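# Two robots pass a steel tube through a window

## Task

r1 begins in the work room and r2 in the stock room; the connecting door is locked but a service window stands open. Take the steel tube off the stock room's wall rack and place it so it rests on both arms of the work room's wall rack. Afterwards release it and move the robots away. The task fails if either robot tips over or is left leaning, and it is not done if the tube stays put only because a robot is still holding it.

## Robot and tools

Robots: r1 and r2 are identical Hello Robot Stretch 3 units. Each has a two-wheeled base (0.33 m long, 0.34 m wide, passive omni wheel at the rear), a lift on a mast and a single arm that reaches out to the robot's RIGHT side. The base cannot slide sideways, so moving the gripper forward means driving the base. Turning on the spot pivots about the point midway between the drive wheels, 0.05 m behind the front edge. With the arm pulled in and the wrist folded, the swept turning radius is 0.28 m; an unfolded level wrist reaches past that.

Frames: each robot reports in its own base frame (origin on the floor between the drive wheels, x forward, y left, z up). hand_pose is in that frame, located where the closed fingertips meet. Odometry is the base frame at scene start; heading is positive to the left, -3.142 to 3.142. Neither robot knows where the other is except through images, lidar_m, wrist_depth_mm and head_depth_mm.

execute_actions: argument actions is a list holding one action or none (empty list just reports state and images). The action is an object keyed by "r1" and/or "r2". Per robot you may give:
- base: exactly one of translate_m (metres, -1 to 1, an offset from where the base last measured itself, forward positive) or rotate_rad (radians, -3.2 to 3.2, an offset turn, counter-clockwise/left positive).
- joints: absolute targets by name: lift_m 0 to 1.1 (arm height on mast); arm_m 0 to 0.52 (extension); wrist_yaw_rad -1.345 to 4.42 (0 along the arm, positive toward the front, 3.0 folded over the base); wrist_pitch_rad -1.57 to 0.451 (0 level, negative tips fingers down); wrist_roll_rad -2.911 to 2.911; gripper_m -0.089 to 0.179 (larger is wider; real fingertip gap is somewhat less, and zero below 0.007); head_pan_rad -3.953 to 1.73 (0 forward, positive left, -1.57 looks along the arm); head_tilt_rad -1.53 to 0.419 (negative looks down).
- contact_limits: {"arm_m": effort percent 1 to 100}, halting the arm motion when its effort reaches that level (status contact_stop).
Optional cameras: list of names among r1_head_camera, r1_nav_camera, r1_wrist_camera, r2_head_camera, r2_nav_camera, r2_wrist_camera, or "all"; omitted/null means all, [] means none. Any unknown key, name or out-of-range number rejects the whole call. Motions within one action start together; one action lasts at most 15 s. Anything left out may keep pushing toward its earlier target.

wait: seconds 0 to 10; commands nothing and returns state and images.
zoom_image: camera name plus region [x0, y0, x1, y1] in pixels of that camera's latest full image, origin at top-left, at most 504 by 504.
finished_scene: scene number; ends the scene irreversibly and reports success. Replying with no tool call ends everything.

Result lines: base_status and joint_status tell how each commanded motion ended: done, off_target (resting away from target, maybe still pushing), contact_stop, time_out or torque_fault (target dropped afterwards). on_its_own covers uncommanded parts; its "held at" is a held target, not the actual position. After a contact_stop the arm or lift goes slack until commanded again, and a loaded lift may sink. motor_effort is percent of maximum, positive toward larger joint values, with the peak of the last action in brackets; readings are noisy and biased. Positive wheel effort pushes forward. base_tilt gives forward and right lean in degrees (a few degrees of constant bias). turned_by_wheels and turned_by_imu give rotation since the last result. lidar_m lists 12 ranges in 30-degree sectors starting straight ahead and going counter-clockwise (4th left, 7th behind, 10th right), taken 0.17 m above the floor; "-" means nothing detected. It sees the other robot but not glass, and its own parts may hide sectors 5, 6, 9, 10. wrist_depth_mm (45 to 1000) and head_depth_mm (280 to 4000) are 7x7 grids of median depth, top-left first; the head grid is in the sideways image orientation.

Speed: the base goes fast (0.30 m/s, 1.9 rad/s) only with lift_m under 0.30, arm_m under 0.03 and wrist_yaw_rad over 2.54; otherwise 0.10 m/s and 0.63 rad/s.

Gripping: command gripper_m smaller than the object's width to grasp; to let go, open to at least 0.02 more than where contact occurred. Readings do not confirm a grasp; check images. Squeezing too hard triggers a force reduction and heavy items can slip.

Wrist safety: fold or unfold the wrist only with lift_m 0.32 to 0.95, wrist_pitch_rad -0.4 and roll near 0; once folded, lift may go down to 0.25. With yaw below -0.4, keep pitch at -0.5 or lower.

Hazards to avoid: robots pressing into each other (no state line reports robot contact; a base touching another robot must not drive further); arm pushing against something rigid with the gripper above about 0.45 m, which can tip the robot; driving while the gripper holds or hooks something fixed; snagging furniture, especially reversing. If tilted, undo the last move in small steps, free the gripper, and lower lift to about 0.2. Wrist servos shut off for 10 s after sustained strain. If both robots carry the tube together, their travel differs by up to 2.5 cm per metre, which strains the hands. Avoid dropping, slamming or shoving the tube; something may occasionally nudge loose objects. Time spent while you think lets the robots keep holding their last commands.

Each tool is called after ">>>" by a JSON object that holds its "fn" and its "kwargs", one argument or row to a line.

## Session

>>> {"fn": "execute_actions", "kwargs": {
  "actions": [],
  "cameras": ["r1_nav_camera","r2_nav_camera"]
}}

Scene clock: 0.00 s.
r1.base_odometry: x=+0.000 y=+0.000 heading=+0.000 (m, m, rad; r1's odometry frame)
r1.turned_by_wheels: +0.000 (rad since the last result)
r1.turned_by_imu: +0.000 (rad since the last result)
r1.base_tilt: forward=+0.3 right=-1.2 (deg)
r1.lidar_m: 1.84 1.92 2.21 2.14 2.23 2.57 2.49 2.59 2.74 2.65 2.56 1.91
r1.head_depth_mm: 1686 1759 1761 1743 1726 1701 1684 / 1681 1785 1762 - - 1708 1707 / 1665 1790 1775 - - 1721 1704 / 1648 1795 1782 - - 1736 1714 / 1643 1820 1803 - - 1737 1723 / 1631 1821 1810 1786 1771 1757 1742 / 1613 1846 1834 1813 1788 1785 1741
r1.base_status: not commanded
r1.joint_positions: lift_m=+0.400 arm_m=+0.001 wrist_yaw_rad=+3.053 wrist_pitch_rad=-0.417 wrist_roll_rad=+0.002 gripper_m=+0.037 head_pan_rad=+0.010 head_tilt_rad=-0.008
r1.joint_status: not commanded
r1.motor_effort: left_wheel=+0 right_wheel=-1 lift_m=+19 arm_m=+0 wrist_yaw_rad=+0 wrist_pitch_rad=+8 wrist_roll_rad=+0 gripper_m=+0 head_pan_rad=+0 head_tilt_rad=+2 (%)
r1.hand_pose: x=-0.0015 y=+0.0779 z=+0.4128 quat_wxyz=(+0.177, +0.698, +0.116, +0.684) (m; r1's base frame)
r1.wrist_depth_mm: - - - - - - - / - - - - - - - / - - - - - - - / - - - - - - - / 773 779 - 796 780 786 794 / 649 665 - 664 659 641 661 / 568 556 - 567 550 562 567
r2.base_odometry: x=+0.000 y=+0.000 heading=+0.000 (m, m, rad; r2's odometry frame)
r2.turned_by_wheels: +0.000 (rad since the last result)
r2.turned_by_imu: +0.000 (rad since the last result)
r2.base_tilt: forward=+1.4 right=-0.9 (deg)
r2.lidar_m: 2.37 2.30 2.45 2.01 1.99 2.09 2.49 2.43 2.58 2.39 2.34 2.48
r2.head_depth_mm: 1908 2802 3015 2983 2977 2977 2554 / 1935 2759 2889 2824 2822 2820 2527 / 1942 2673 2663 2698 2691 2687 2532 / 1961 2560 2529 2534 2561 2580 2465 / 1969 2442 2436 2443 2458 2426 2405 / 1974 2312 2347 2331 2335 2365 2314 / 2007 2229 2231 2243 2229 2245 2227
r2.base_status: not commanded
r2.joint_positions: lift_m=+0.448 arm_m=-0.003 wrist_yaw_rad=+2.913 wrist_pitch_rad=-0.388 wrist_roll_rad=-0.003 gripper_m=+0.037 head_pan_rad=+0.009 head_tilt_rad=-0.023
r2.joint_status: not commanded
r2.motor_effort: left_wheel=+1 right_wheel=+0 lift_m=+29 arm_m=+0 wrist_yaw_rad=+0 wrist_pitch_rad=+5 wrist_roll_rad=+0 gripper_m=+0 head_pan_rad=+0 head_tilt_rad=+2 (%)
r2.hand_pose: x=+0.0304 y=+0.0796 z=+0.4678 quat_wxyz=(+0.215, +0.704, +0.057, +0.675) (m; r2's base frame)
r2.wrist_depth_mm: - - - - - - - / - - - - - - - / - - - - - - - / - - - - - - - / 820 - 889 849 855 874 871 / 716 702 - 713 722 739 734 / 614 610 623 624 620 631 646
pictures: r1_nav_camera (sideways: a quarter turn counterclockwise sets it upright), r2_nav_camera (sideways: a quarter turn counterclockwise sets it upright)
camera_calibration (this result's frames):
r1_nav_camera: T_world_to_cam=[[0.0147528, 0.0182244, 0.999725, -1.25656], [0.0514145, -0.998525, 0.0174438, 0.0261076], [0.998568, 0.051143, -0.015668, -0.0271546], [0, 0, 0, 1]] pos_world=[0.0443111, 0.0503579, 1.25533]
r2_nav_camera: T_world_to_cam=[[0.0902469, 0.0564779, 0.994317, -1.25662], [-0.0257272, -0.997925, 0.0590179, -0.0209061], [0.995587, -0.0309072, -0.0886067, 0.0635961], [0, 0, 0, 1]] pos_world=[0.0495529, 0.0520741, 1.25635]
Images, in order (width x height): r1_nav_camera 672x504, r2_nav_camera 672x504.

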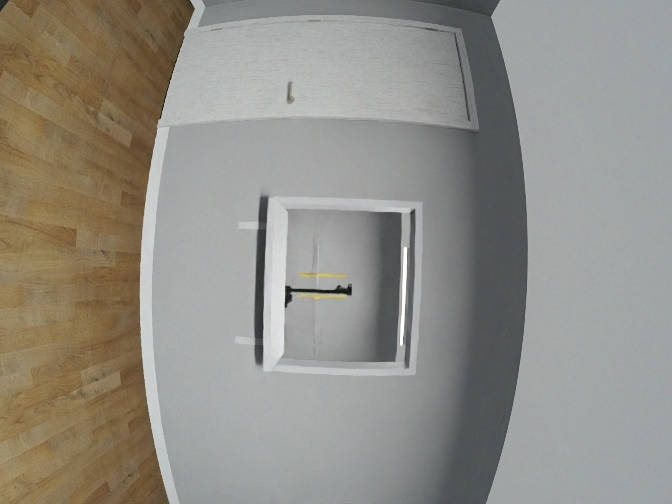

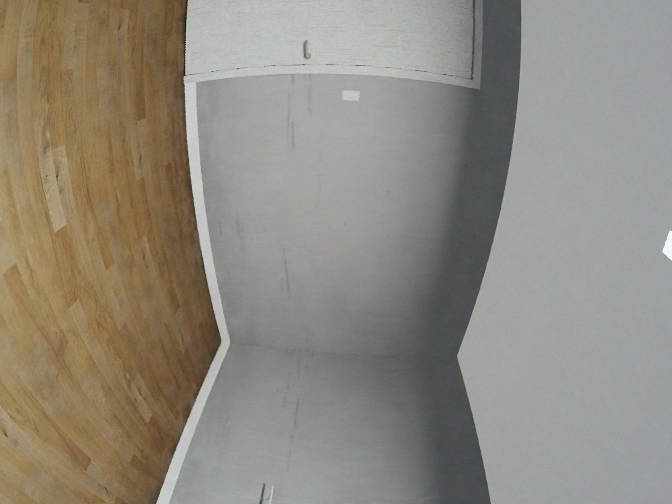

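>>> {"fn": "execute_actions", "kwargs": {
  "actions": [
    {"r2":{"base":{"rotate_rad":-1.15},"joints":{"lift_m":0.27,"head_tilt_rad":-0.2,"wrist_yaw_rad":3.0}},"r1":{"base":{"rotate_rad":0.36}}}
  ],
  "cameras": ["r2_nav_camera"]
}}

>>> {"fn": "execute_actions", "kwargs": {
  "actions": [
    {"r2":{"base":{"translate_m":1}}}
  ],
  "cameras": []
}}

>>> {"fn": "execute_actions", "kwargs": {
  "actions": [
    {"r2":{"base":{"translate_m":0.33}}}
  ],
  "cameras": []
}}

>>> {"fn": "execute_actions", "kwargs": {
  "actions": [
    {"r2":{"base":{"rotate_rad":1.59},"joints":{"lift_m":0.6,"head_pan_rad":-1.57,"head_tilt_rad":-0.5}}}
  ],
  "cameras": []
}}

>>> {"fn": "execute_actions", "kwargs": {
  "actions": [
    {"r2":{"joints":{"wrist_yaw_rad":0,"gripper_m":0.12}},"r1":{"joints":{"wrist_yaw_rad":0,"gripper_m":0.12}}}
  ],
  "cameras": []
}}

>>> {"fn": "execute_actions", "kwargs": {
  "actions": [
    {"r2":{"joints":{"wrist_pitch_rad":0,"wrist_roll_rad":1.57}},"r1":{"joints":{"wrist_pitch_rad":0,"wrist_roll_rad":1.57}}}
  ],
  "cameras": ["r2_nav_camera","r2_wrist_camera"]
}}

Scene clock: 3.13 s.
r1.base_odometry: x=+0.000 y=+0.000 heading=+0.360 (m, m, rad; r1's odometry frame)
r1.turned_by_wheels: +0.360 (rad since the last result)
r1.turned_by_imu: +0.357 (rad since the last result)
r1.base_tilt: forward=+0.2 right=-1.2 (deg)
r1.lidar_m: 1.86 2.28 2.13 2.15 2.67 2.49 2.51 2.89 2.64 2.67 2.02 1.84
r1.head_depth_mm: 1682 1681 1705 - - 1660 1635 / 1675 1771 1780 - 1795 1726 1719 / 1660 1852 1859 1824 1819 1799 1799 / 1650 1968 1928 1934 1910 1895 1891 / 1649 2041 2012 2023 1985 1997 1962 / 1634 2155 2132 2115 2107 2087 2071 / 1613 2274 2268 2221 2224 2204 2160
r1.base_status: done
r1.joint_positions: lift_m=+0.400 arm_m=+0.001 wrist_yaw_rad=+3.053 wrist_pitch_rad=-0.418 wrist_roll_rad=+0.002 gripper_m=+0.037 head_pan_rad=+0.010 head_tilt_rad=-0.008
r1.joint_status: not commanded
r1.motor_effort: left_wheel=-2(5) right_wheel=+1(5) lift_m=+19(18) arm_m=+0(0) wrist_yaw_rad=+0(0) wrist_pitch_rad=+8(8) wrist_roll_rad=+0(0) gripper_m=+0(0) head_pan_rad=+0(0) head_tilt_rad=+1(3) (%)
r1.hand_pose: x=-0.0015 y=+0.0779 z=+0.4128 quat_wxyz=(+0.177, +0.698, +0.116, +0.684) (m; r1's base frame)
r1.wrist_depth_mm: - - - - - - - / - - - - - - - / - - - - - - - / - - - - - - - / 772 792 - 779 796 800 783 / 653 654 - 667 672 663 655 / 554 573 - 551 537 564 564
r2.base_odometry: x=+0.000 y=+0.000 heading=-1.150 (m, m, rad; r2's odometry frame)
r2.turned_by_wheels: -1.150 (rad since the last result)
r2.turned_by_imu: -1.146 (rad since the last result)
r2.base_tilt: forward=+1.3 right=-0.9 (deg)
r2.lidar_m: 2.34 2.42 2.43 2.30 2.37 2.06 1.97 2.02 2.55 2.44 2.51 2.46
r2.head_depth_mm: 2173 2236 2324 2376 2459 2472 1916 / 2160 2235 2310 2384 2436 2491 1905 / 2202 2268 2297 2389 2473 2494 1890 / 2187 2244 2308 2412 2454 2469 1872 / 2187 2258 2303 2361 2432 2496 1874 / 2167 2254 2321 2396 2469 2523 1851 / 2199 2236 2311 2392 2452 2492 1852
r2.base_status: done
r2.joint_positions: lift_m=+0.270 arm_m=-0.002 wrist_yaw_rad=+2.998 wrist_pitch_rad=-0.389 wrist_roll_rad=-0.003 gripper_m=+0.037 head_pan_rad=+0.009 head_tilt_rad=-0.198
r2.joint_status: all done
r2.motor_effort: left_wheel=+3(9) right_wheel=-2(7) lift_m=+26(26) arm_m=+1(0) wrist_yaw_rad=+1(1) wrist_pitch_rad=+6(5) wrist_roll_rad=+0(0) gripper_m=+0(0) head_pan_rad=+0(1) head_tilt_rad=+0(13) (%)
r2.hand_pose: x=+0.0113 y=+0.0831 z=+0.2893 quat_wxyz=(+0.186, +0.701, +0.087, +0.683) (m; r2's base frame)
r2.wrist_depth_mm: - - - - - - - / - - - - - - - / 874 - 907 960 900 939 921 / 690 692 706 688 721 706 732 / 581 576 - 589 582 591 600 / 486 511 - - 502 501 506 / - - - - 437 439 437
pictures: r2_nav_camera (sideways: a quarter turn counterclockwise sets it upright)
camera_calibration (this result's frames):
r2_nav_camera: T_world_to_cam=[[0.261924, 0.0580061, 0.963344, -1.21712], [-0.0149248, -0.997829, 0.0641405, -0.027627], [0.964973, -0.0311777, -0.26049, 0.287516], [0, 0, 0, 1]] pos_world=[0.0409362, 0.0519975, 1.24917]
Images, in order (width x height): r2_nav_camera 672x504.

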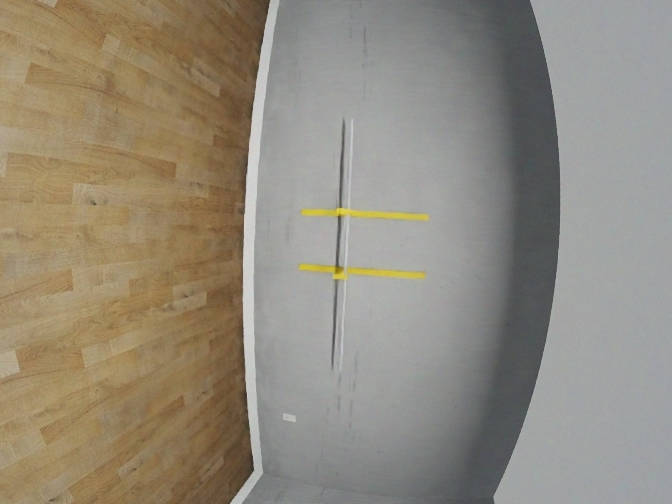

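Scene clock: 8.07 s.
r1.base_odometry: x=+0.000 y=+0.000 heading=+0.360 (m, m, rad; r1's odometry frame)
r1.turned_by_wheels: +0.000 (rad since the last result)
r1.turned_by_imu: +0.001 (rad since the last result)
r1.base_tilt: forward=+0.2 right=-1.2 (deg)
r1.lidar_m: 1.86 2.28 2.13 2.16 2.68 2.48 2.51 2.88 2.64 2.66 2.02 1.85
r1.head_depth_mm: 1679 1693 1710 - - 1647 1655 / 1665 1767 1786 - 1801 1732 1718 / 1651 1861 1843 1840 1828 1814 1808 / 1637 1964 1943 1914 1922 1907 1893 / 1641 2041 2008 2003 1981 1977 1977 / 1641 2165 2133 2106 2099 2086 2071 / 1618 2271 2292 2253 2221 2195 2178
r1.base_status: not commanded
r1.joint_positions: lift_m=+0.400 arm_m=+0.001 wrist_yaw_rad=+3.053 wrist_pitch_rad=-0.418 wrist_roll_rad=+0.002 gripper_m=+0.037 head_pan_rad=+0.010 head_tilt_rad=-0.008
r1.joint_status: not commanded
r1.motor_effort: left_wheel=-2(1) right_wheel=+1(1) lift_m=+19(19) arm_m=+1(2) wrist_yaw_rad=+0(0) wrist_pitch_rad=+8(8) wrist_roll_rad=+0(0) gripper_m=+1(0) head_pan_rad=+0(0) head_tilt_rad=+3(2) (%)
r1.hand_pose: x=-0.0015 y=+0.0779 z=+0.4128 quat_wxyz=(+0.177, +0.698, +0.116, +0.684) (m; r1's base frame)
r1.wrist_depth_mm: - - - - - - - / - - - - - - - / - - - - - - - / - - - - - - - / 792 778 - 802 790 786 775 / 660 638 - 646 670 658 655 / 558 562 - 574 552 564 559
r2.base_odometry: x=+0.409 y=-0.913 heading=-1.150 (m, m, rad; r2's odometry frame)
r2.turned_by_wheels: +0.000 (rad since the last result)
r2.turned_by_imu: +0.009 (rad since the last result)
r2.base_tilt: forward=+1.4 right=-0.9 (deg)
r2.lidar_m: 1.34 1.39 1.87 2.35 2.42 3.10 2.96 3.04 2.52 2.41 1.95 1.41
r2.head_depth_mm: 1216 1254 1285 1327 1353 1409 1445 / 1221 1252 1277 1319 1342 1402 1461 / 1217 1267 1294 1331 1359 1410 1467 / 1225 1252 1293 1326 1373 1406 1462 / 1225 1261 1286 1330 1371 1417 1455 / 1229 1267 1301 1331 1376 1422 1470 / 1234 1265 1301 1341 1370 1429 1469
r2.base_status: done
r2.joint_positions: lift_m=+0.270 arm_m=-0.002 wrist_yaw_rad=+2.999 wrist_pitch_rad=-0.389 wrist_roll_rad=-0.003 gripper_m=+0.037 head_pan_rad=+0.009 head_tilt_rad=-0.199
r2.joint_status: not commanded
r2.motor_effort: left_wheel=+1(11) right_wheel=-1(4) lift_m=+26(26) arm_m=+0(0) wrist_yaw_rad=+2(1) wrist_pitch_rad=+5(6) wrist_roll_rad=+0(0) gripper_m=+0(0) head_pan_rad=+0(0) head_tilt_rad=-1(1) (%)
r2.hand_pose: x=+0.0112 y=+0.0831 z=+0.2893 quat_wxyz=(+0.186, +0.701, +0.087, +0.683) (m; r2's base frame)
r2.wrist_depth_mm: - - - - - - - / - - - - - - - / 908 - 914 930 922 934 953 / 692 698 705 727 717 740 754 / 571 573 - 580 591 593 597 / 488 506 - - 500 503 504 / - - - - 429 434 442
pictures: none
No camera images: the call's "cameras" was empty. Leave "cameras" out to get every camera's image.

Scene clock: 10.83 s.
r1.base_odometry: x=+0.000 y=+0.000 heading=+0.360 (m, m, rad; r1's odometry frame)
r1.turned_by_wheels: +0.000 (rad since the last result)
r1.turned_by_imu: +0.001 (rad since the last result)
r1.base_tilt: forward=+0.3 right=-1.3 (deg)
r1.lidar_m: 1.85 2.29 2.14 2.16 2.67 2.48 2.51 2.89 2.64 2.66 2.01 1.84
r1.head_depth_mm: 1679 1684 1696 - - 1668 1655 / 1675 1773 1793 - 1798 1733 1723 / 1663 1846 1841 1836 1838 1811 1808 / 1649 1958 1944 1918 1911 1910 1889 / 1643 2049 2019 1988 1970 1979 1984 / 1628 2166 2124 2115 2108 2091 2059 / 1626 2235 2267 2252 2235 2226 2186
r1.base_status: not commanded
r1.joint_positions: lift_m=+0.400 arm_m=+0.001 wrist_yaw_rad=+3.053 wrist_pitch_rad=-0.418 wrist_roll_rad=+0.002 gripper_m=+0.037 head_pan_rad=+0.010 head_tilt_rad=-0.008
r1.joint_status: not commanded
r1.motor_effort: left_wheel=-1(1) right_wheel=+1(1) lift_m=+19(19) arm_m=+0(0) wrist_yaw_rad=+0(0) wrist_pitch_rad=+8(8) wrist_roll_rad=+0(0) gripper_m=+1(0) head_pan_rad=+0(0) head_tilt_rad=+1(2) (%)
r1.hand_pose: x=-0.0015 y=+0.0779 z=+0.4128 quat_wxyz=(+0.177, +0.698, +0.116, +0.684) (m; r1's base frame)
r1.wrist_depth_mm: - - - - - - - / - - - - - - - / - - - - - - - / - - - - - - - / 797 796 - 765 790 786 817 / 653 667 - 656 661 638 653 / 551 561 - 551 545 550 559
r2.base_odometry: x=+0.544 y=-1.214 heading=-1.150 (m, m, rad; r2's odometry frame)
r2.turned_by_wheels: +0.000 (rad since the last result)
r2.turned_by_imu: +0.003 (rad since the last result)
r2.base_tilt: forward=+1.3 right=-0.9 (deg)
r2.lidar_m: 1.01 1.05 1.41 2.36 2.44 3.27 3.29 3.39 2.51 2.40 1.47 1.06
r2.head_depth_mm: 902 928 949 985 1011 1039 1082 / 904 931 956 979 1007 1026 1062 / 906 932 958 988 1015 1042 1077 / 910 931 964 991 1019 1047 1086 / 914 940 963 986 1023 1051 1094 / 914 938 958 982 1017 1011 1078 / 911 942 964 999 1027 1055 1100
r2.base_status: done
r2.joint_positions: lift_m=+0.270 arm_m=-0.002 wrist_yaw_rad=+2.999 wrist_pitch_rad=-0.389 wrist_roll_rad=-0.003 gripper_m=+0.037 head_pan_rad=+0.009 head_tilt_rad=-0.199
r2.joint_status: not commanded
r2.motor_effort: left_wheel=+1(8) right_wheel=-1(4) lift_m=+26(26) arm_m=+1(0) wrist_yaw_rad=+1(1) wrist_pitch_rad=+5(5) wrist_roll_rad=+0(0) gripper_m=+0(0) head_pan_rad=+0(0) head_tilt_rad=-1(2) (%)
r2.hand_pose: x=+0.0112 y=+0.0831 z=+0.2893 quat_wxyz=(+0.186, +0.701, +0.088, +0.683) (m; r2's base frame)
r2.wrist_depth_mm: - - - - - - - / - - - - - - - / 894 - 918 900 944 935 948 / 710 700 707 713 713 721 737 / 575 571 - 588 581 599 613 / 486 499 - - 500 509 510 / - - - - 432 435 442
pictures: none
No camera images: the call's "cameras" was empty. Leave "cameras" out to get every camera's image.

Scene clock: 14.67 s.
r1.base_odometry: x=+0.000 y=+0.000 heading=+0.360 (m, m, rad; r1's odometry frame)
r1.turned_by_wheels: +0.000 (rad since the last result)
r1.turned_by_imu: +0.001 (rad since the last result)
r1.base_tilt: forward=+0.3 right=-1.2 (deg)
r1.lidar_m: 1.86 2.29 2.14 2.15 2.66 2.49 2.51 2.89 2.64 2.67 2.02 1.84
r1.head_depth_mm: 1683 1688 1706 - - 1663 1640 / 1674 1780 1785 - 1791 1728 1713 / 1662 1858 1845 1832 1837 1815 1793 / 1649 1950 1942 1931 1927 1895 1891 / 1626 2028 2030 2022 2003 1982 1964 / 1634 2152 2145 2130 2108 2073 2064 / 1614 2242 2273 2244 2212 2195 2184
r1.base_status: not commanded
r1.joint_positions: lift_m=+0.400 arm_m=+0.001 wrist_yaw_rad=+3.053 wrist_pitch_rad=-0.418 wrist_roll_rad=+0.002 gripper_m=+0.037 head_pan_rad=+0.010 head_tilt_rad=-0.008
r1.joint_status: not commanded
r1.motor_effort: left_wheel=-1(2) right_wheel=+2(1) lift_m=+19(19) arm_m=+1(0) wrist_yaw_rad=+0(0) wrist_pitch_rad=+8(8) wrist_roll_rad=+0(0) gripper_m=+0(1) head_pan_rad=+0(0) head_tilt_rad=+3(2) (%)
r1.hand_pose: x=-0.0015 y=+0.0779 z=+0.4128 quat_wxyz=(+0.177, +0.698, +0.116, +0.684) (m; r1's base frame)
r1.wrist_depth_mm: - - - - - - - / - - - - - - - / - - - - - - - / - - - - - - - / 758 793 - 784 784 767 770 / 654 653 - 659 656 664 657 / 553 564 - 560 547 559 566
r2.base_odometry: x=+0.544 y=-1.214 heading=+0.440 (m, m, rad; r2's odometry frame)
r2.turned_by_wheels: +1.590 (rad since the last result)
r2.turned_by_imu: +1.584 (rad since the last result)
r2.base_tilt: forward=+1.3 right=-0.9 (deg)
r2.lidar_m: 2.36 2.44 3.30 3.30 3.41 2.49 2.40 1.44 1.05 1.02 1.05 1.44
r2.head_depth_mm: 832 898 972 1049 1145 1316 1403 / 849 914 989 1055 1174 1322 1396 / 853 920 995 1072 1196 1332 1405 / 856 927 1003 1077 1201 1341 1394 / 857 921 995 1069 1211 1349 1399 / 858 931 1016 1092 1221 1354 1385 / 869 939 1016 1098 1226 1367 1384
r2.base_status: done
r2.joint_positions: lift_m=+0.600 arm_m=-0.002 wrist_yaw_rad=+2.999 wrist_pitch_rad=-0.390 wrist_roll_rad=-0.003 gripper_m=+0.037 head_pan_rad=-1.563 head_tilt_rad=-0.494
r2.joint_status: all done
r2.motor_effort: left_wheel=-1(8) right_wheel=+1(6) lift_m=+32(33) arm_m=+1(1) wrist_yaw_rad=+1(1) wrist_pitch_rad=+6(6) wrist_roll_rad=+0(0) gripper_m=+0(0) head_pan_rad=-4(56) head_tilt_rad=-2(20) (%)
r2.hand_pose: x=+0.0111 y=+0.0831 z=+0.6189 quat_wxyz=(+0.186, +0.701, +0.088, +0.683) (m; r2's base frame)
r2.wrist_depth_mm: - - - - - - - / - - - - - - - / - - - - - - - / - - - - - - - / - - - - - - - / 894 904 - 900 925 940 939 / 762 775 781 782 783 795 788
pictures: none
No camera images: the call's "cameras" was empty. Leave "cameras" out to get every camera's image.

Scene clock: 17.20 s.
r1.base_odometry: x=+0.000 y=+0.000 heading=+0.360 (m, m, rad; r1's odometry frame)
r1.turned_by_wheels: +0.000 (rad since the last result)
r1.turned_by_imu: +0.001 (rad since the last result)
r1.base_tilt: forward=+0.3 right=-1.3 (deg)
r1.lidar_m: 1.86 2.29 2.13 2.15 2.67 2.48 2.51 2.89 2.64 2.67 2.01 1.84
r1.head_depth_mm: 1675 1706 1707 - - 1657 1646 / 1685 1781 1773 - 1802 1737 1722 / 1652 1861 1838 1833 1825 1810 1795 / 1645 1952 1947 1927 1911 1898 1897 / 1638 2055 2016 2015 1995 1977 1962 / 1631 2151 2125 2113 2110 2080 2070 / 1625 2255 2275 2253 2208 2217 2184
r1.base_status: not commanded
r1.joint_positions: lift_m=+0.400 arm_m=+0.001 wrist_yaw_rad=+0.003 wrist_pitch_rad=-0.418 wrist_roll_rad=+0.002 gripper_m=+0.120 head_pan_rad=+0.010 head_tilt_rad=-0.008
r1.joint_status: all done
r1.motor_effort: left_wheel=-2(2) right_wheel=+1(2) lift_m=+18(19) arm_m=+0(1) wrist_yaw_rad=-2(1) wrist_pitch_rad=+8(8) wrist_roll_rad=+0(0) gripper_m=+1(84) head_pan_rad=+0(0) head_tilt_rad=+2(1) (%)
r1.hand_pose: x=-0.0210 y=-0.3701 z=+0.4128 quat_wxyz=(+0.691, +0.147, -0.692, -0.146) (m; r1's base frame)
r1.wrist_depth_mm: - - - - - - - / - - - - - - - / - - - - - - - / - - - - - - - / 785 799 766 795 806 790 788 / 656 663 649 654 653 671 657 / 559 545 570 565 563 534 558
r2.base_odometry: x=+0.544 y=-1.214 heading=+0.440 (m, m, rad; r2's odometry frame)
r2.turned_by_wheels: +0.000 (rad since the last result)
r2.turned_by_imu: +0.000 (rad since the last result)
r2.base_tilt: forward=+1.3 right=-0.9 (deg)
r2.lidar_m: 2.35 2.44 3.30 3.27 3.39 2.49 2.40 1.44 1.05 1.01 1.05 1.44
r2.head_depth_mm: 828 896 977 1042 1146 1320 1402 / 847 918 994 1054 1169 1326 1404 / 854 922 992 1074 1200 1334 1401 / 857 926 997 1081 1200 1327 1396 / 859 921 992 1072 1211 1355 1396 / 857 938 1013 1090 1213 1347 1395 / 872 940 1020 1097 1226 1370 1385
r2.base_status: not commanded
r2.joint_positions: lift_m=+0.600 arm_m=-0.002 wrist_yaw_rad=+0.002 wrist_pitch_rad=-0.390 wrist_roll_rad=-0.003 gripper_m=+0.120 head_pan_rad=-1.563 head_tilt_rad=-0.494
r2.joint_status: all done
r2.motor_effort: left_wheel=-2(1) right_wheel=+1(1) lift_m=+32(32) arm_m=+1(0) wrist_yaw_rad=-2(1) wrist_pitch_rad=+6(6) wrist_roll_rad=+0(0) gripper_m=+0(80) head_pan_rad=-5(4) head_tilt_rad=-3(2) (%)
r2.hand_pose: x=-0.0210 y=-0.3703 z=+0.6189 quat_wxyz=(+0.695, +0.138, -0.692, -0.136) (m; r2's base frame)
r2.wrist_depth_mm: 748 733 687 727 716 727 699 / 788 800 794 761 778 751 751 / 911 873 853 858 862 845 839 / 979 970 977 902 958 937 944 / 996 - - - 995 - - / 895 872 896 927 937 938 920 / 778 793 791 815 791 808 792
pictures: none
No camera images: the call's "cameras" was empty. Leave "cameras" out to get every camera's image.

Scene clock: 18.67 s.
r1.base_odometry: x=+0.000 y=+0.000 heading=+0.360 (m, m, rad; r1's odometry frame)
r1.turned_by_wheels: +0.000 (rad since the last result)
r1.turned_by_imu: +0.000 (rad since the last result)
r1.base_tilt: forward=+0.3 right=-1.2 (deg)
r1.lidar_m: 1.86 2.28 2.14 2.15 2.67 2.48 2.51 2.90 2.64 2.67 2.02 1.84
r1.head_depth_mm: 1666 1699 1695 - - 1651 1650 / 1678 1777 1776 - 1796 1733 1727 / 1662 1865 1846 1830 1819 1811 1802 / 1652 1950 1942 1917 1906 1908 1886 / 1636 2035 2017 2004 2001 1992 1953 / 1626 2145 2131 2128 2097 2101 2054 / 1628 2269 2257 2254 2248 2206 2172
r1.base_status: not commanded
r1.joint_positions: lift_m=+0.400 arm_m=+0.001 wrist_yaw_rad=+0.002 wrist_pitch_rad=-0.025 wrist_roll_rad=+1.566 gripper_m=+0.120 head_pan_rad=+0.010 head_tilt_rad=-0.008
r1.joint_status: all done
r1.motor_effort: left_wheel=-2(2) right_wheel=+1(1) lift_m=+19(19) arm_m=+0(0) wrist_yaw_rad=-1(2) wrist_pitch_rad=+12(12) wrist_roll_rad=+2(3) gripper_m=+0(1) head_pan_rad=+0(0) head_tilt_rad=+1(2) (%)
r1.hand_pose: x=-0.0208 y=-0.4013 z=+0.5081 quat_wxyz=(+0.003, +0.001, -1.000, -0.013) (m; r1's base frame)
r1.wrist_depth_mm: - - - - - 859 588 / - - - - - 912 586 / - - - - - 856 577 / - - - - - 870 585 / - - - - - 848 588 / - - - - - 752 580 / - - - - - - 580
r2.base_odometry: x=+0.544 y=-1.214 heading=+0.440 (m, m, rad; r2's odometry frame)
r2.turned_by_wheels: +0.000 (rad since the last result)
r2.turned_by_imu: +0.000 (rad since the last result)
r2.base_tilt: forward=+1.3 right=-0.9 (deg)
r2.lidar_m: 2.35 2.44 3.31 3.28 3.42 2.49 2.40 1.44 1.05 1.01 1.05 1.44
r2.head_depth_mm: 829 896 970 1044 1148 1317 1401 / 851 916 990 1054 1174 1324 1402 / 851 919 996 1077 1193 1327 1396 / 858 924 1003 1076 1201 1331 1416 / 856 915 996 1070 1204 1350 1394 / 859 935 1008 1089 1219 1357 1388 / 868 935 1022 1096 1225 1363 1378
r2.base_status: not commanded
r2.joint_positions: lift_m=+0.600 arm_m=-0.002 wrist_yaw_rad=+0.002 wrist_pitch_rad=-0.023 wrist_roll_rad=+1.570 gripper_m=+0.120 head_pan_rad=-1.563 head_tilt_rad=-0.494
r2.joint_status: all done
r2.motor_effort: left_wheel=-2(1) right_wheel=+1(1) lift_m=+32(32) arm_m=+0(0) wrist_yaw_rad=-1(2) wrist_pitch_rad=+9(10) wrist_roll_rad=+0(2) gripper_m=+0(1) head_pan_rad=-5(4) head_tilt_rad=-3(2) (%)
r2.hand_pose: x=-0.0209 y=-0.3981 z=+0.7083 quat_wxyz=(+0.001, +0.001, -1.000, -0.012) (m; r2's base frame)
r2.wrist_depth_mm: 716 712 724 722 713 750 734 / 756 745 730 771 760 765 755 / 774 761 776 792 766 795 794 / 799 803 796 791 804 811 807 / 821 779 776 843 825 868 805 / 840 846 866 891 902 873 867 / 877 900 889 904 929 894 833
pictures: r2_nav_camera (sideways: a quarter turn counterclockwise sets it upright), r2_wrist_camera
camera_calibration (this result's frames):
r2_nav_camera: T_world_to_cam=[[0.0598448, -0.531715, 0.844806, -1.06122], [-0.997658, -0.0037764, 0.0682957, -0.0270163], [-0.0331235, -0.846915, -0.530696, 0.645229], [0, 0, 0, 1]] pos_world=[0.0579275, -0.0179126, 1.24079]
r2_wrist_camera: T_world_to_cam=[[-0.0275959, 0.0102059, -0.999567, 0.711047], [0.974065, 0.224928, -0.0245952, 0.151496], [0.224579, -0.974322, -0.0161483, -0.201842], [0, 0, 0, 1]] pos_world=[-0.0826155, -0.237991, 0.711206]
Images, in order (width x height): r2_nav_camera 672x504, r2_wrist_camera 644x364.

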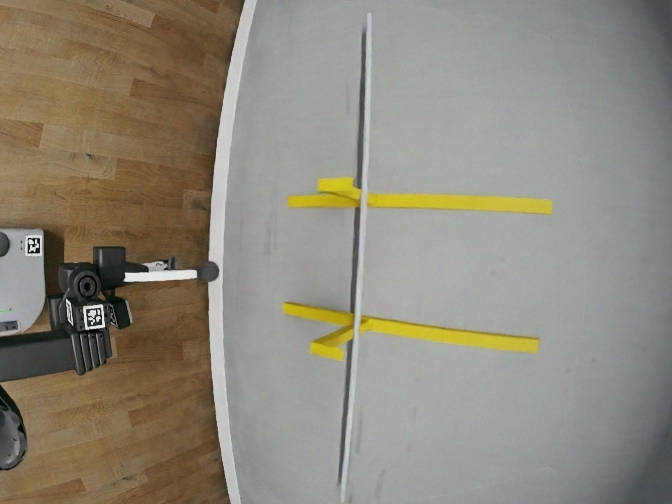

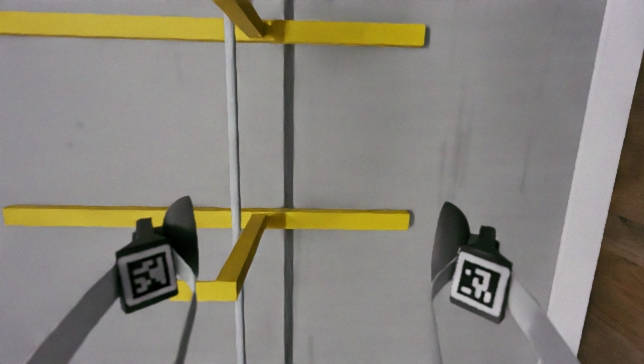

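>>> {"fn": "execute_actions", "kwargs": {
  "actions": [
    {"r2":{"base":{"translate_m":-0.03},"joints":{"lift_m":0.765,"arm_m":0.42}},"r1":{"base":{"translate_m":0.4},"joints":{"lift_m":0.8}}}
  ],
  "cameras": ["r2_nav_camera","r2_wrist_camera"]
}}

Scene clock: 24.37 s.
r1.base_odometry: x=+0.374 y=+0.141 heading=+0.360 (m, m, rad; r1's odometry frame)
r1.turned_by_wheels: +0.000 (rad since the last result)
r1.turned_by_imu: +0.002 (rad since the last result)
r1.base_tilt: forward=+0.3 right=-1.2 (deg)
r1.lidar_m: 1.49 1.82 1.99 2.00 2.49 2.86 2.88 3.05 2.79 2.48 1.61 1.47
r1.head_depth_mm: 1353 1342 1444 - - 1303 1313 / 1425 1404 1419 1419 1402 1378 1366 / 1485 1474 1469 1461 1450 1444 1427 / 1551 1547 1547 1531 1522 1524 1497 / 1612 1612 1612 1590 1575 1567 1566 / 1635 1710 1702 1677 1676 1659 1649 / 1610 1839 1784 1775 1773 1752 1742
r1.base_status: done
r1.joint_positions: lift_m=+0.800 arm_m=+0.001 wrist_yaw_rad=+0.002 wrist_pitch_rad=-0.023 wrist_roll_rad=+1.566 gripper_m=+0.120 head_pan_rad=+0.010 head_tilt_rad=-0.008
r1.joint_status: all done
r1.motor_effort: left_wheel=-1(4) right_wheel=+1(4) lift_m=+20(19) arm_m=+0(0) wrist_yaw_rad=-1(2) wrist_pitch_rad=+11(12) wrist_roll_rad=+2(2) gripper_m=+1(0) head_pan_rad=+0(0) head_tilt_rad=+2(3) (%)
r1.hand_pose: x=-0.0209 y=-0.4013 z=+0.9083 quat_wxyz=(+0.003, +0.001, -1.000, -0.012) (m; r1's base frame)
r1.wrist_depth_mm: - - - - - - - / - - - - - - - / - - - - - - - / - - - - - - - / - - - - - - - / - - - - - - - / - - - - - - -
r2.base_odometry: x=+0.516 y=-1.227 heading=+0.440 (m, m, rad; r2's odometry frame)
r2.turned_by_wheels: +0.000 (rad since the last result)
r2.turned_by_imu: +0.000 (rad since the last result)
r2.base_tilt: forward=+1.3 right=-0.9 (deg)
r2.lidar_m: 2.39 2.47 3.39 3.30 3.36 2.46 2.37 1.44 1.05 1.01 1.05 1.44
r2.head_depth_mm: 829 901 989 1061 1164 1280 - / 847 905 984 1045 - 1316 1403 / 856 919 996 1060 - 1329 1399 / 856 923 1006 1080 1219 1339 1400 / 863 925 1005 1089 1204 1347 1401 / 847 925 1002 1080 1198 1353 1390 / 863 940 1022 1092 1218 1372 1390
r2.base_status: done
r2.joint_positions: lift_m=+0.765 arm_m=+0.420 wrist_yaw_rad=+0.001 wrist_pitch_rad=-0.021 wrist_roll_rad=+1.570 gripper_m=+0.120 head_pan_rad=-1.563 head_tilt_rad=-0.494
r2.joint_status: all done
r2.motor_effort: left_wheel=-1(6) right_wheel=+2(3) lift_m=+32(32) arm_m=+4(4) wrist_yaw_rad=+0(1) wrist_pitch_rad=+8(9) wrist_roll_rad=+0(0) gripper_m=+0(0) head_pan_rad=-4(4) head_tilt_rad=-1(3) (%)
r2.hand_pose: x=-0.0211 y=-0.8204 z=+0.8738 quat_wxyz=(+0.001, +0.000, -1.000, -0.011) (m; r2's base frame)
r2.wrist_depth_mm: 321 325 329 325 331 335 333 / 330 333 340 331 337 347 347 / 343 344 348 344 355 359 357 / 353 355 356 357 362 368 370 / 367 368 368 373 380 382 379 / 382 382 391 383 391 393 398 / 386 395 403 396 400 407 409
pictures: r2_nav_camera (sideways: a quarter turn counterclockwise sets it upright), r2_wrist_camera
camera_calibration (this result's frames):
r2_nav_camera: T_world_to_cam=[[0.0597523, -0.531725, 0.844807, -1.06122], [-0.997659, -0.00360286, 0.0682957, -0.0270163], [-0.0332708, -0.846909, -0.530695, 0.645229], [0, 0, 0, 1]] pos_world=[0.0579244, -0.0179216, 1.24079]
r2_wrist_camera: T_world_to_cam=[[-0.0269731, 0.00823593, -0.999602, 0.879219], [0.974295, 0.223947, -0.024445, 0.249861], [0.223656, -0.974567, -0.0140648, -0.612628], [0, 0, 0, 1]] pos_world=[-0.0827048, -0.660244, 0.876361]
Images, in order (width x height): r2_nav_camera 672x504, r2_wrist_camera 644x364.

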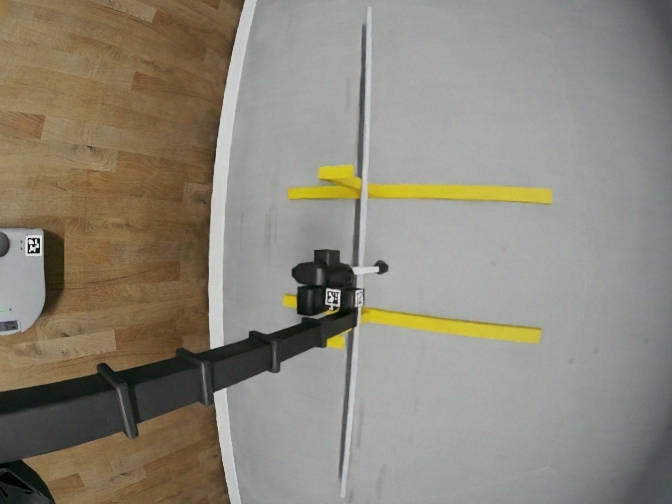

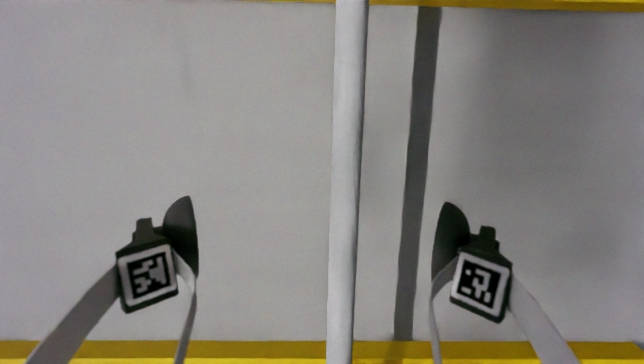

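>>> {"fn": "execute_actions", "kwargs": {
  "actions": [
    {"r2":{"base":{"translate_m":0.035},"joints":{"lift_m":0.748,"arm_m":0.48}}}
  ],
  "cameras": []
}}

>>> {"fn": "execute_actions", "kwargs": {
  "actions": [
    {"r2":{"joints":{"gripper_m":-0.045}}}
  ],
  "cameras": []
}}

>>> {"fn": "execute_actions", "kwargs": {
  "actions": [
    {"r2":{"joints":{"lift_m":0.9,"wrist_pitch_rad":0.08}}}
  ],
  "cameras": ["r2_wrist_camera"]
}}

>>> {"fn": "execute_actions", "kwargs": {
  "actions": [],
  "cameras": ["r2_nav_camera"]
}}

Scene clock: 26.23 s.
r1.base_odometry: x=+0.374 y=+0.141 heading=+0.360 (m, m, rad; r1's odometry frame)
r1.turned_by_wheels: +0.000 (rad since the last result)
r1.turned_by_imu: +0.000 (rad since the last result)
r1.base_tilt: forward=+0.3 right=-1.2 (deg)
r1.lidar_m: 1.48 1.82 1.99 2.00 2.48 2.86 2.88 3.06 2.79 2.48 1.61 1.47
r1.head_depth_mm: 1354 1348 1450 - - 1294 1316 / 1418 1406 1409 1418 1401 1371 1368 / 1478 1471 1465 1463 1451 1440 1431 / 1554 1550 1549 1532 1526 1521 1506 / 1619 1614 1597 1595 1575 1560 1559 / 1630 1713 1700 1704 1672 1651 1642 / 1617 1832 1799 1775 1774 1763 1744
r1.base_status: not commanded
r1.joint_positions: lift_m=+0.800 arm_m=+0.001 wrist_yaw_rad=+0.002 wrist_pitch_rad=-0.023 wrist_roll_rad=+1.566 gripper_m=+0.120 head_pan_rad=+0.010 head_tilt_rad=-0.008
r1.joint_status: not commanded
r1.motor_effort: left_wheel=-2(2) right_wheel=+2(1) lift_m=+20(21) arm_m=+0(1) wrist_yaw_rad=-1(1) wrist_pitch_rad=+11(12) wrist_roll_rad=+2(2) gripper_m=+0(0) head_pan_rad=+0(0) head_tilt_rad=+2(2) (%)
r1.hand_pose: x=-0.0209 y=-0.4013 z=+0.9083 quat_wxyz=(+0.003, +0.001, -1.000, -0.012) (m; r1's base frame)
r1.wrist_depth_mm: - - - - - - - / - - - - - - - / - - - - - - - / - - - - - - - / - - - - - - - / - - - - - - - / - - - - - - -
r2.base_odometry: x=+0.548 y=-1.212 heading=+0.440 (m, m, rad; r2's odometry frame)
r2.turned_by_wheels: +0.000 (rad since the last result)
r2.turned_by_imu: +0.000 (rad since the last result)
r2.base_tilt: forward=+1.3 right=-0.9 (deg)
r2.lidar_m: 2.35 2.44 3.29 3.28 3.39 2.50 2.40 1.44 1.05 1.01 1.05 1.44
r2.head_depth_mm: 832 893 973 1049 1156 1290 - / 849 917 993 1054 - 1324 1385 / 850 921 998 1066 - 1331 1409 / 857 925 1005 1078 1226 1340 1393 / 851 916 998 1071 1192 1344 1387 / 860 936 1017 1095 1222 1357 1392 / 869 937 1017 1098 1230 1366 1391
r2.base_status: done
r2.joint_positions: lift_m=+0.748 arm_m=+0.480 wrist_yaw_rad=+0.001 wrist_pitch_rad=-0.021 wrist_roll_rad=+1.570 gripper_m=+0.120 head_pan_rad=-1.563 head_tilt_rad=-0.494
r2.joint_status: all done
r2.motor_effort: left_wheel=-1(3) right_wheel=+2(6) lift_m=+26(26) arm_m=+4(4) wrist_yaw_rad=-1(1) wrist_pitch_rad=+8(8) wrist_roll_rad=+0(1) gripper_m=+0(0) head_pan_rad=-4(5) head_tilt_rad=-2(1) (%)
r2.hand_pose: x=-0.0211 y=-0.8804 z=+0.8571 quat_wxyz=(+0.001, +0.000, -1.000, -0.011) (m; r2's base frame)
r2.wrist_depth_mm: 267 268 270 270 274 276 278 / 276 279 281 279 283 283 286 / 286 285 291 287 292 293 297 / 296 294 300 298 302 304 308 / 302 304 309 308 311 315 316 / 317 317 322 322 324 322 329 / 321 327 329 330 335 338 342
pictures: none
No camera images: the call's "cameras" was empty. Leave "cameras" out to get every camera's image.

Scene clock: 28.37 s.
r1.base_odometry: x=+0.374 y=+0.141 heading=+0.360 (m, m, rad; r1's odometry frame)
r1.turned_by_wheels: +0.000 (rad since the last result)
r1.turned_by_imu: +0.001 (rad since the last result)
r1.base_tilt: forward=+0.3 right=-1.3 (deg)
r1.lidar_m: 1.48 1.82 1.99 2.01 2.49 2.86 2.88 3.06 2.79 2.47 1.60 1.47
r1.head_depth_mm: 1353 1349 1439 - - 1310 1304 / 1413 1411 1415 1430 1397 1378 1372 / 1487 1485 1468 1462 1454 1445 1427 / 1545 1550 1548 1536 1529 1510 1508 / 1608 1627 1611 1598 1568 1564 1574 / 1620 1720 1699 1687 1672 1657 1643 / 1623 1827 1794 1808 1770 1755 1753
r1.base_status: not commanded
r1.joint_positions: lift_m=+0.800 arm_m=+0.001 wrist_yaw_rad=+0.002 wrist_pitch_rad=-0.023 wrist_roll_rad=+1.566 gripper_m=+0.120 head_pan_rad=+0.010 head_tilt_rad=-0.008
r1.joint_status: not commanded
r1.motor_effort: left_wheel=-2(2) right_wheel=+1(1) lift_m=+20(20) arm_m=+0(1) wrist_yaw_rad=-1(1) wrist_pitch_rad=+11(12) wrist_roll_rad=+1(2) gripper_m=+1(0) head_pan_rad=+0(0) head_tilt_rad=+2(3) (%)
r1.hand_pose: x=-0.0209 y=-0.4013 z=+0.9083 quat_wxyz=(+0.003, +0.001, -1.000, -0.012) (m; r1's base frame)
r1.wrist_depth_mm: - - - - - - - / - - - - - - - / - - - - - - - / - - - - - - - / - - - - - - - / - - - - - - - / - - - - - - -
r2.base_odometry: x=+0.548 y=-1.212 heading=+0.440 (m, m, rad; r2's odometry frame)
r2.turned_by_wheels: +0.000 (rad since the last result)
r2.turned_by_imu: +0.000 (rad since the last result)
r2.base_tilt: forward=+1.3 right=-0.9 (deg)
r2.lidar_m: 2.35 2.44 3.30 3.29 3.41 2.49 2.41 1.44 1.05 1.01 1.05 1.44
r2.head_depth_mm: 830 891 969 1042 1151 1291 - / 850 918 986 1050 - 1320 1382 / 850 916 998 1073 - 1326 1402 / 856 924 1000 1080 1220 1345 1403 / 849 916 995 1055 1199 1350 1387 / 854 927 1016 1101 1218 1356 1392 / 871 937 1020 1111 1231 1373 1378
r2.base_status: not commanded
r2.joint_positions: lift_m=+0.748 arm_m=+0.480 wrist_yaw_rad=+0.001 wrist_pitch_rad=-0.022 wrist_roll_rad=+1.570 gripper_m=-0.044 head_pan_rad=-1.563 head_tilt_rad=-0.494
r2.joint_status: all done
r2.motor_effort: left_wheel=-2(1) right_wheel=+1(1) lift_m=+26(26) arm_m=+3(4) wrist_yaw_rad=-1(0) wrist_pitch_rad=+9(9) wrist_roll_rad=+0(0) gripper_m=-22(98) head_pan_rad=-4(4) head_tilt_rad=-2(2) (%)
r2.hand_pose: x=-0.0211 y=-0.8805 z=+0.8568 quat_wxyz=(+0.001, +0.001, -1.000, -0.011) (m; r2's base frame)
r2.wrist_depth_mm: 266 269 269 269 272 278 277 / 275 278 278 278 283 285 286 / 283 287 288 285 291 293 296 / 295 297 299 293 302 303 306 / 304 308 313 138 310 314 320 / 313 317 320 144 326 328 333 / 323 330 331 328 337 339 345
pictures: none
No camera images: the call's "cameras" was empty. Leave "cameras" out to get every camera's image.

Scene clock: 30.97 s.
r1.base_odometry: x=+0.374 y=+0.141 heading=+0.360 (m, m, rad; r1's odometry frame)
r1.turned_by_wheels: +0.000 (rad since the last result)
r1.turned_by_imu: +0.001 (rad since the last result)
r1.base_tilt: forward=+0.3 right=-1.3 (deg)
r1.lidar_m: 1.48 1.82 1.99 2.01 2.50 2.86 2.89 3.06 2.79 2.47 1.60 1.47
r1.head_depth_mm: 1361 1347 1447 - - 1297 1313 / 1415 1413 1416 1412 1402 1374 1376 / 1481 1480 1458 1465 1445 1444 1432 / 1538 1551 1546 1531 1519 1515 1512 / 1613 1624 1612 1606 1569 1561 1558 / 1626 1712 1686 1679 1673 1661 1646 / 1620 1819 1798 1779 1769 1757 1745
r1.base_status: not commanded
r1.joint_positions: lift_m=+0.800 arm_m=+0.001 wrist_yaw_rad=+0.002 wrist_pitch_rad=-0.023 wrist_roll_rad=+1.566 gripper_m=+0.120 head_pan_rad=+0.010 head_tilt_rad=-0.008
r1.joint_status: not commanded
r1.motor_effort: left_wheel=-1(2) right_wheel=+2(1) lift_m=+21(20) arm_m=+1(0) wrist_yaw_rad=-1(1) wrist_pitch_rad=+11(11) wrist_roll_rad=+2(2) gripper_m=+1(1) head_pan_rad=+0(0) head_tilt_rad=+2(2) (%)
r1.hand_pose: x=-0.0209 y=-0.4013 z=+0.9083 quat_wxyz=(+0.003, +0.001, -1.000, -0.012) (m; r1's base frame)
r1.wrist_depth_mm: - - - - - - - / - - - - - - - / - - - - - - - / - - - - - - - / - - - - - - - / - - - - - - - / - - - - - - -
r2.base_odometry: x=+0.548 y=-1.212 heading=+0.440 (m, m, rad; r2's odometry frame)
r2.turned_by_wheels: +0.000 (rad since the last result)
r2.turned_by_imu: +0.000 (rad since the last result)
r2.base_tilt: forward=+1.4 right=-0.9 (deg)
r2.lidar_m: 2.34 2.44 3.30 3.29 3.41 2.50 2.41 1.44 1.05 1.01 1.05 1.44
r2.head_depth_mm: 829 890 977 1044 - 1322 1378 / 850 914 980 1110 1180 1313 1405 / 854 922 987 1132 1192 1319 1398 / 860 925 986 1106 1202 1342 1400 / 850 914 991 1072 1195 1342 1391 / 857 929 997 1104 1216 1360 1389 / 871 937 1009 1113 1224 1363 1384
r2.base_status: not commanded
r2.joint_positions: lift_m=+0.900 arm_m=+0.480 wrist_yaw_rad=+0.000 wrist_pitch_rad=-0.011 wrist_roll_rad=+1.593 gripper_m=-0.041 head_pan_rad=-1.563 head_tilt_rad=-0.494
r2.joint_status: wrist_pitch_rad off_target (ended at -0.011, target +0.080); the others done
r2.on_its_own: wrist_pitch_rad is at rest, and its effort (+34) is outside its rest range (-20 to +32)
r2.motor_effort: left_wheel=+0(1) right_wheel=+1(2) lift_m=+37(41) arm_m=+3(1) wrist_yaw_rad=+0(2) wrist_pitch_rad=+34(34) wrist_roll_rad=-12(14) gripper_m=-25(25) head_pan_rad=-5(5) head_tilt_rad=-2(2) (%)
r2.hand_pose: x=-0.0214 y=-0.8808 z=+1.0112 quat_wxyz=(-0.011, +0.000, -1.000, -0.006) (m; r2's base frame)
r2.wrist_depth_mm: 270 270 268 271 269 273 278 / 275 276 279 276 283 285 285 / 285 286 288 289 292 291 295 / 297 297 296 139 305 302 302 / 303 308 311 137 311 317 318 / 317 321 321 142 325 322 327 / 329 328 330 330 335 338 341
pictures: r2_wrist_camera
camera_calibration (this result's frames):
r2_wrist_camera: T_world_to_cam=[[-0.00405442, -0.00199211, -0.99999, 1.00891], [0.97498, 0.222251, -0.00439577, 0.24529], [0.222257, -0.974987, 0.00104117, -0.685173], [0, 0, 0, 1]] pos_world=[-0.0827774, -0.720541, 1.01069]
Images, in order (width x height): r2_wrist_camera 644x364.

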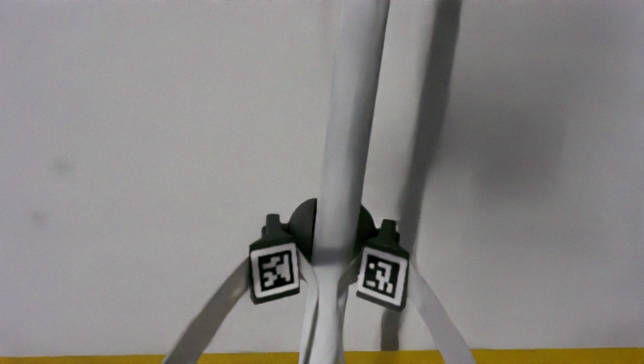

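Scene clock: 30.97 s.
r1.base_odometry: x=+0.374 y=+0.141 heading=+0.360 (m, m, rad; r1's odometry frame)
r1.turned_by_wheels: +0.000 (rad since the last result)
r1.turned_by_imu: +0.001 (rad since the last result)
r1.base_tilt: forward=+0.3 right=-1.3 (deg)
r1.lidar_m: 1.48 1.82 1.99 2.01 2.50 2.86 2.89 3.06 2.79 2.47 1.60 1.47
r1.head_depth_mm: 1361 1347 1447 - - 1297 1313 / 1415 1413 1416 1412 1402 1374 1376 / 1481 1480 1458 1465 1445 1444 1432 / 1538 1551 1546 1531 1519 1515 1512 / 1613 1624 1612 1606 1569 1561 1558 / 1626 1712 1686 1679 1673 1661 1646 / 1620 1819 1798 1779 1769 1757 1745
r1.base_status: not commanded
r1.joint_positions: lift_m=+0.800 arm_m=+0.001 wrist_yaw_rad=+0.002 wrist_pitch_rad=-0.023 wrist_roll_rad=+1.566 gripper_m=+0.120 head_pan_rad=+0.010 head_tilt_rad=-0.008
r1.joint_status: not commanded
r1.motor_effort: left_wheel=-1(2) right_wheel=+2(1) lift_m=+21(20) arm_m=+1(0) wrist_yaw_rad=-1(1) wrist_pitch_rad=+11(11) wrist_roll_rad=+2(2) gripper_m=+1(1) head_pan_rad=+0(0) head_tilt_rad=+2(2) (%)
r1.hand_pose: x=-0.0209 y=-0.4013 z=+0.9083 quat_wxyz=(+0.003, +0.001, -1.000, -0.012) (m; r1's base frame)
r1.wrist_depth_mm: - - - - - - - / - - - - - - - / - - - - - - - / - - - - - - - / - - - - - - - / - - - - - - - / - - - - - - -
r2.base_odometry: x=+0.548 y=-1.212 heading=+0.440 (m, m, rad; r2's odometry frame)
r2.turned_by_wheels: +0.000 (rad since the last result)
r2.turned_by_imu: +0.000 (rad since the last result)
r2.base_tilt: forward=+1.4 right=-0.9 (deg)
r2.lidar_m: 2.34 2.44 3.30 3.29 3.41 2.50 2.41 1.44 1.05 1.01 1.05 1.44
r2.head_depth_mm: 829 890 977 1044 - 1322 1378 / 850 914 980 1110 1180 1313 1405 / 854 922 987 1132 1192 1319 1398 / 860 925 986 1106 1202 1342 1400 / 850 914 991 1072 1195 1342 1391 / 857 929 997 1104 1216 1360 1389 / 871 937 1009 1113 1224 1363 1384
r2.base_status: not commanded
r2.joint_positions: lift_m=+0.900 arm_m=+0.480 wrist_yaw_rad=+0.000 wrist_pitch_rad=-0.011 wrist_roll_rad=+1.593 gripper_m=-0.041 head_pan_rad=-1.563 head_tilt_rad=-0.494
r2.joint_status: wrist_pitch_rad off_target (ended at -0.011, target +0.080); the others done
r2.on_its_own: wrist_pitch_rad is at rest, and its effort (+34) is outside its rest range (-20 to +32)
r2.motor_effort: left_wheel=+0(1) right_wheel=+1(2) lift_m=+37(41) arm_m=+3(1) wrist_yaw_rad=+0(2) wrist_pitch_rad=+34(34) wrist_roll_rad=-12(14) gripper_m=-25(25) head_pan_rad=-5(5) head_tilt_rad=-2(2) (%)
r2.hand_pose: x=-0.0214 y=-0.8808 z=+1.0112 quat_wxyz=(-0.011, +0.000, -1.000, -0.006) (m; r2's base frame)
r2.wrist_depth_mm: 270 270 268 271 269 273 278 / 275 276 279 276 283 285 285 / 285 286 288 289 292 291 295 / 297 297 296 139 305 302 302 / 303 308 311 137 311 317 318 / 317 321 321 142 325 322 327 / 329 328 330 330 335 338 341
pictures: r2_nav_camera (sideways: a quarter turn counterclockwise sets it upright)
camera_calibration (this result's frames):
r2_nav_camera: T_world_to_cam=[[0.0597523, -0.531725, 0.844807, -1.06122], [-0.997659, -0.00360275, 0.0682957, -0.0270163], [-0.0332709, -0.846909, -0.530695, 0.645229], [0, 0, 0, 1]] pos_world=[0.0579244, -0.0179216, 1.24079]
Images, in order (width x height): r2_nav_camera 672x504.

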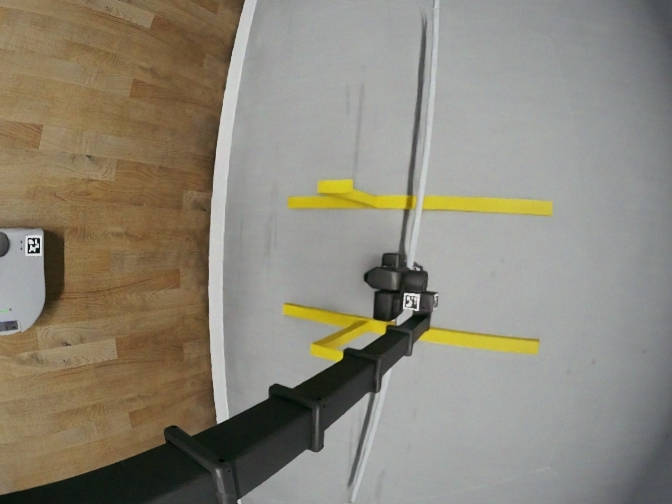

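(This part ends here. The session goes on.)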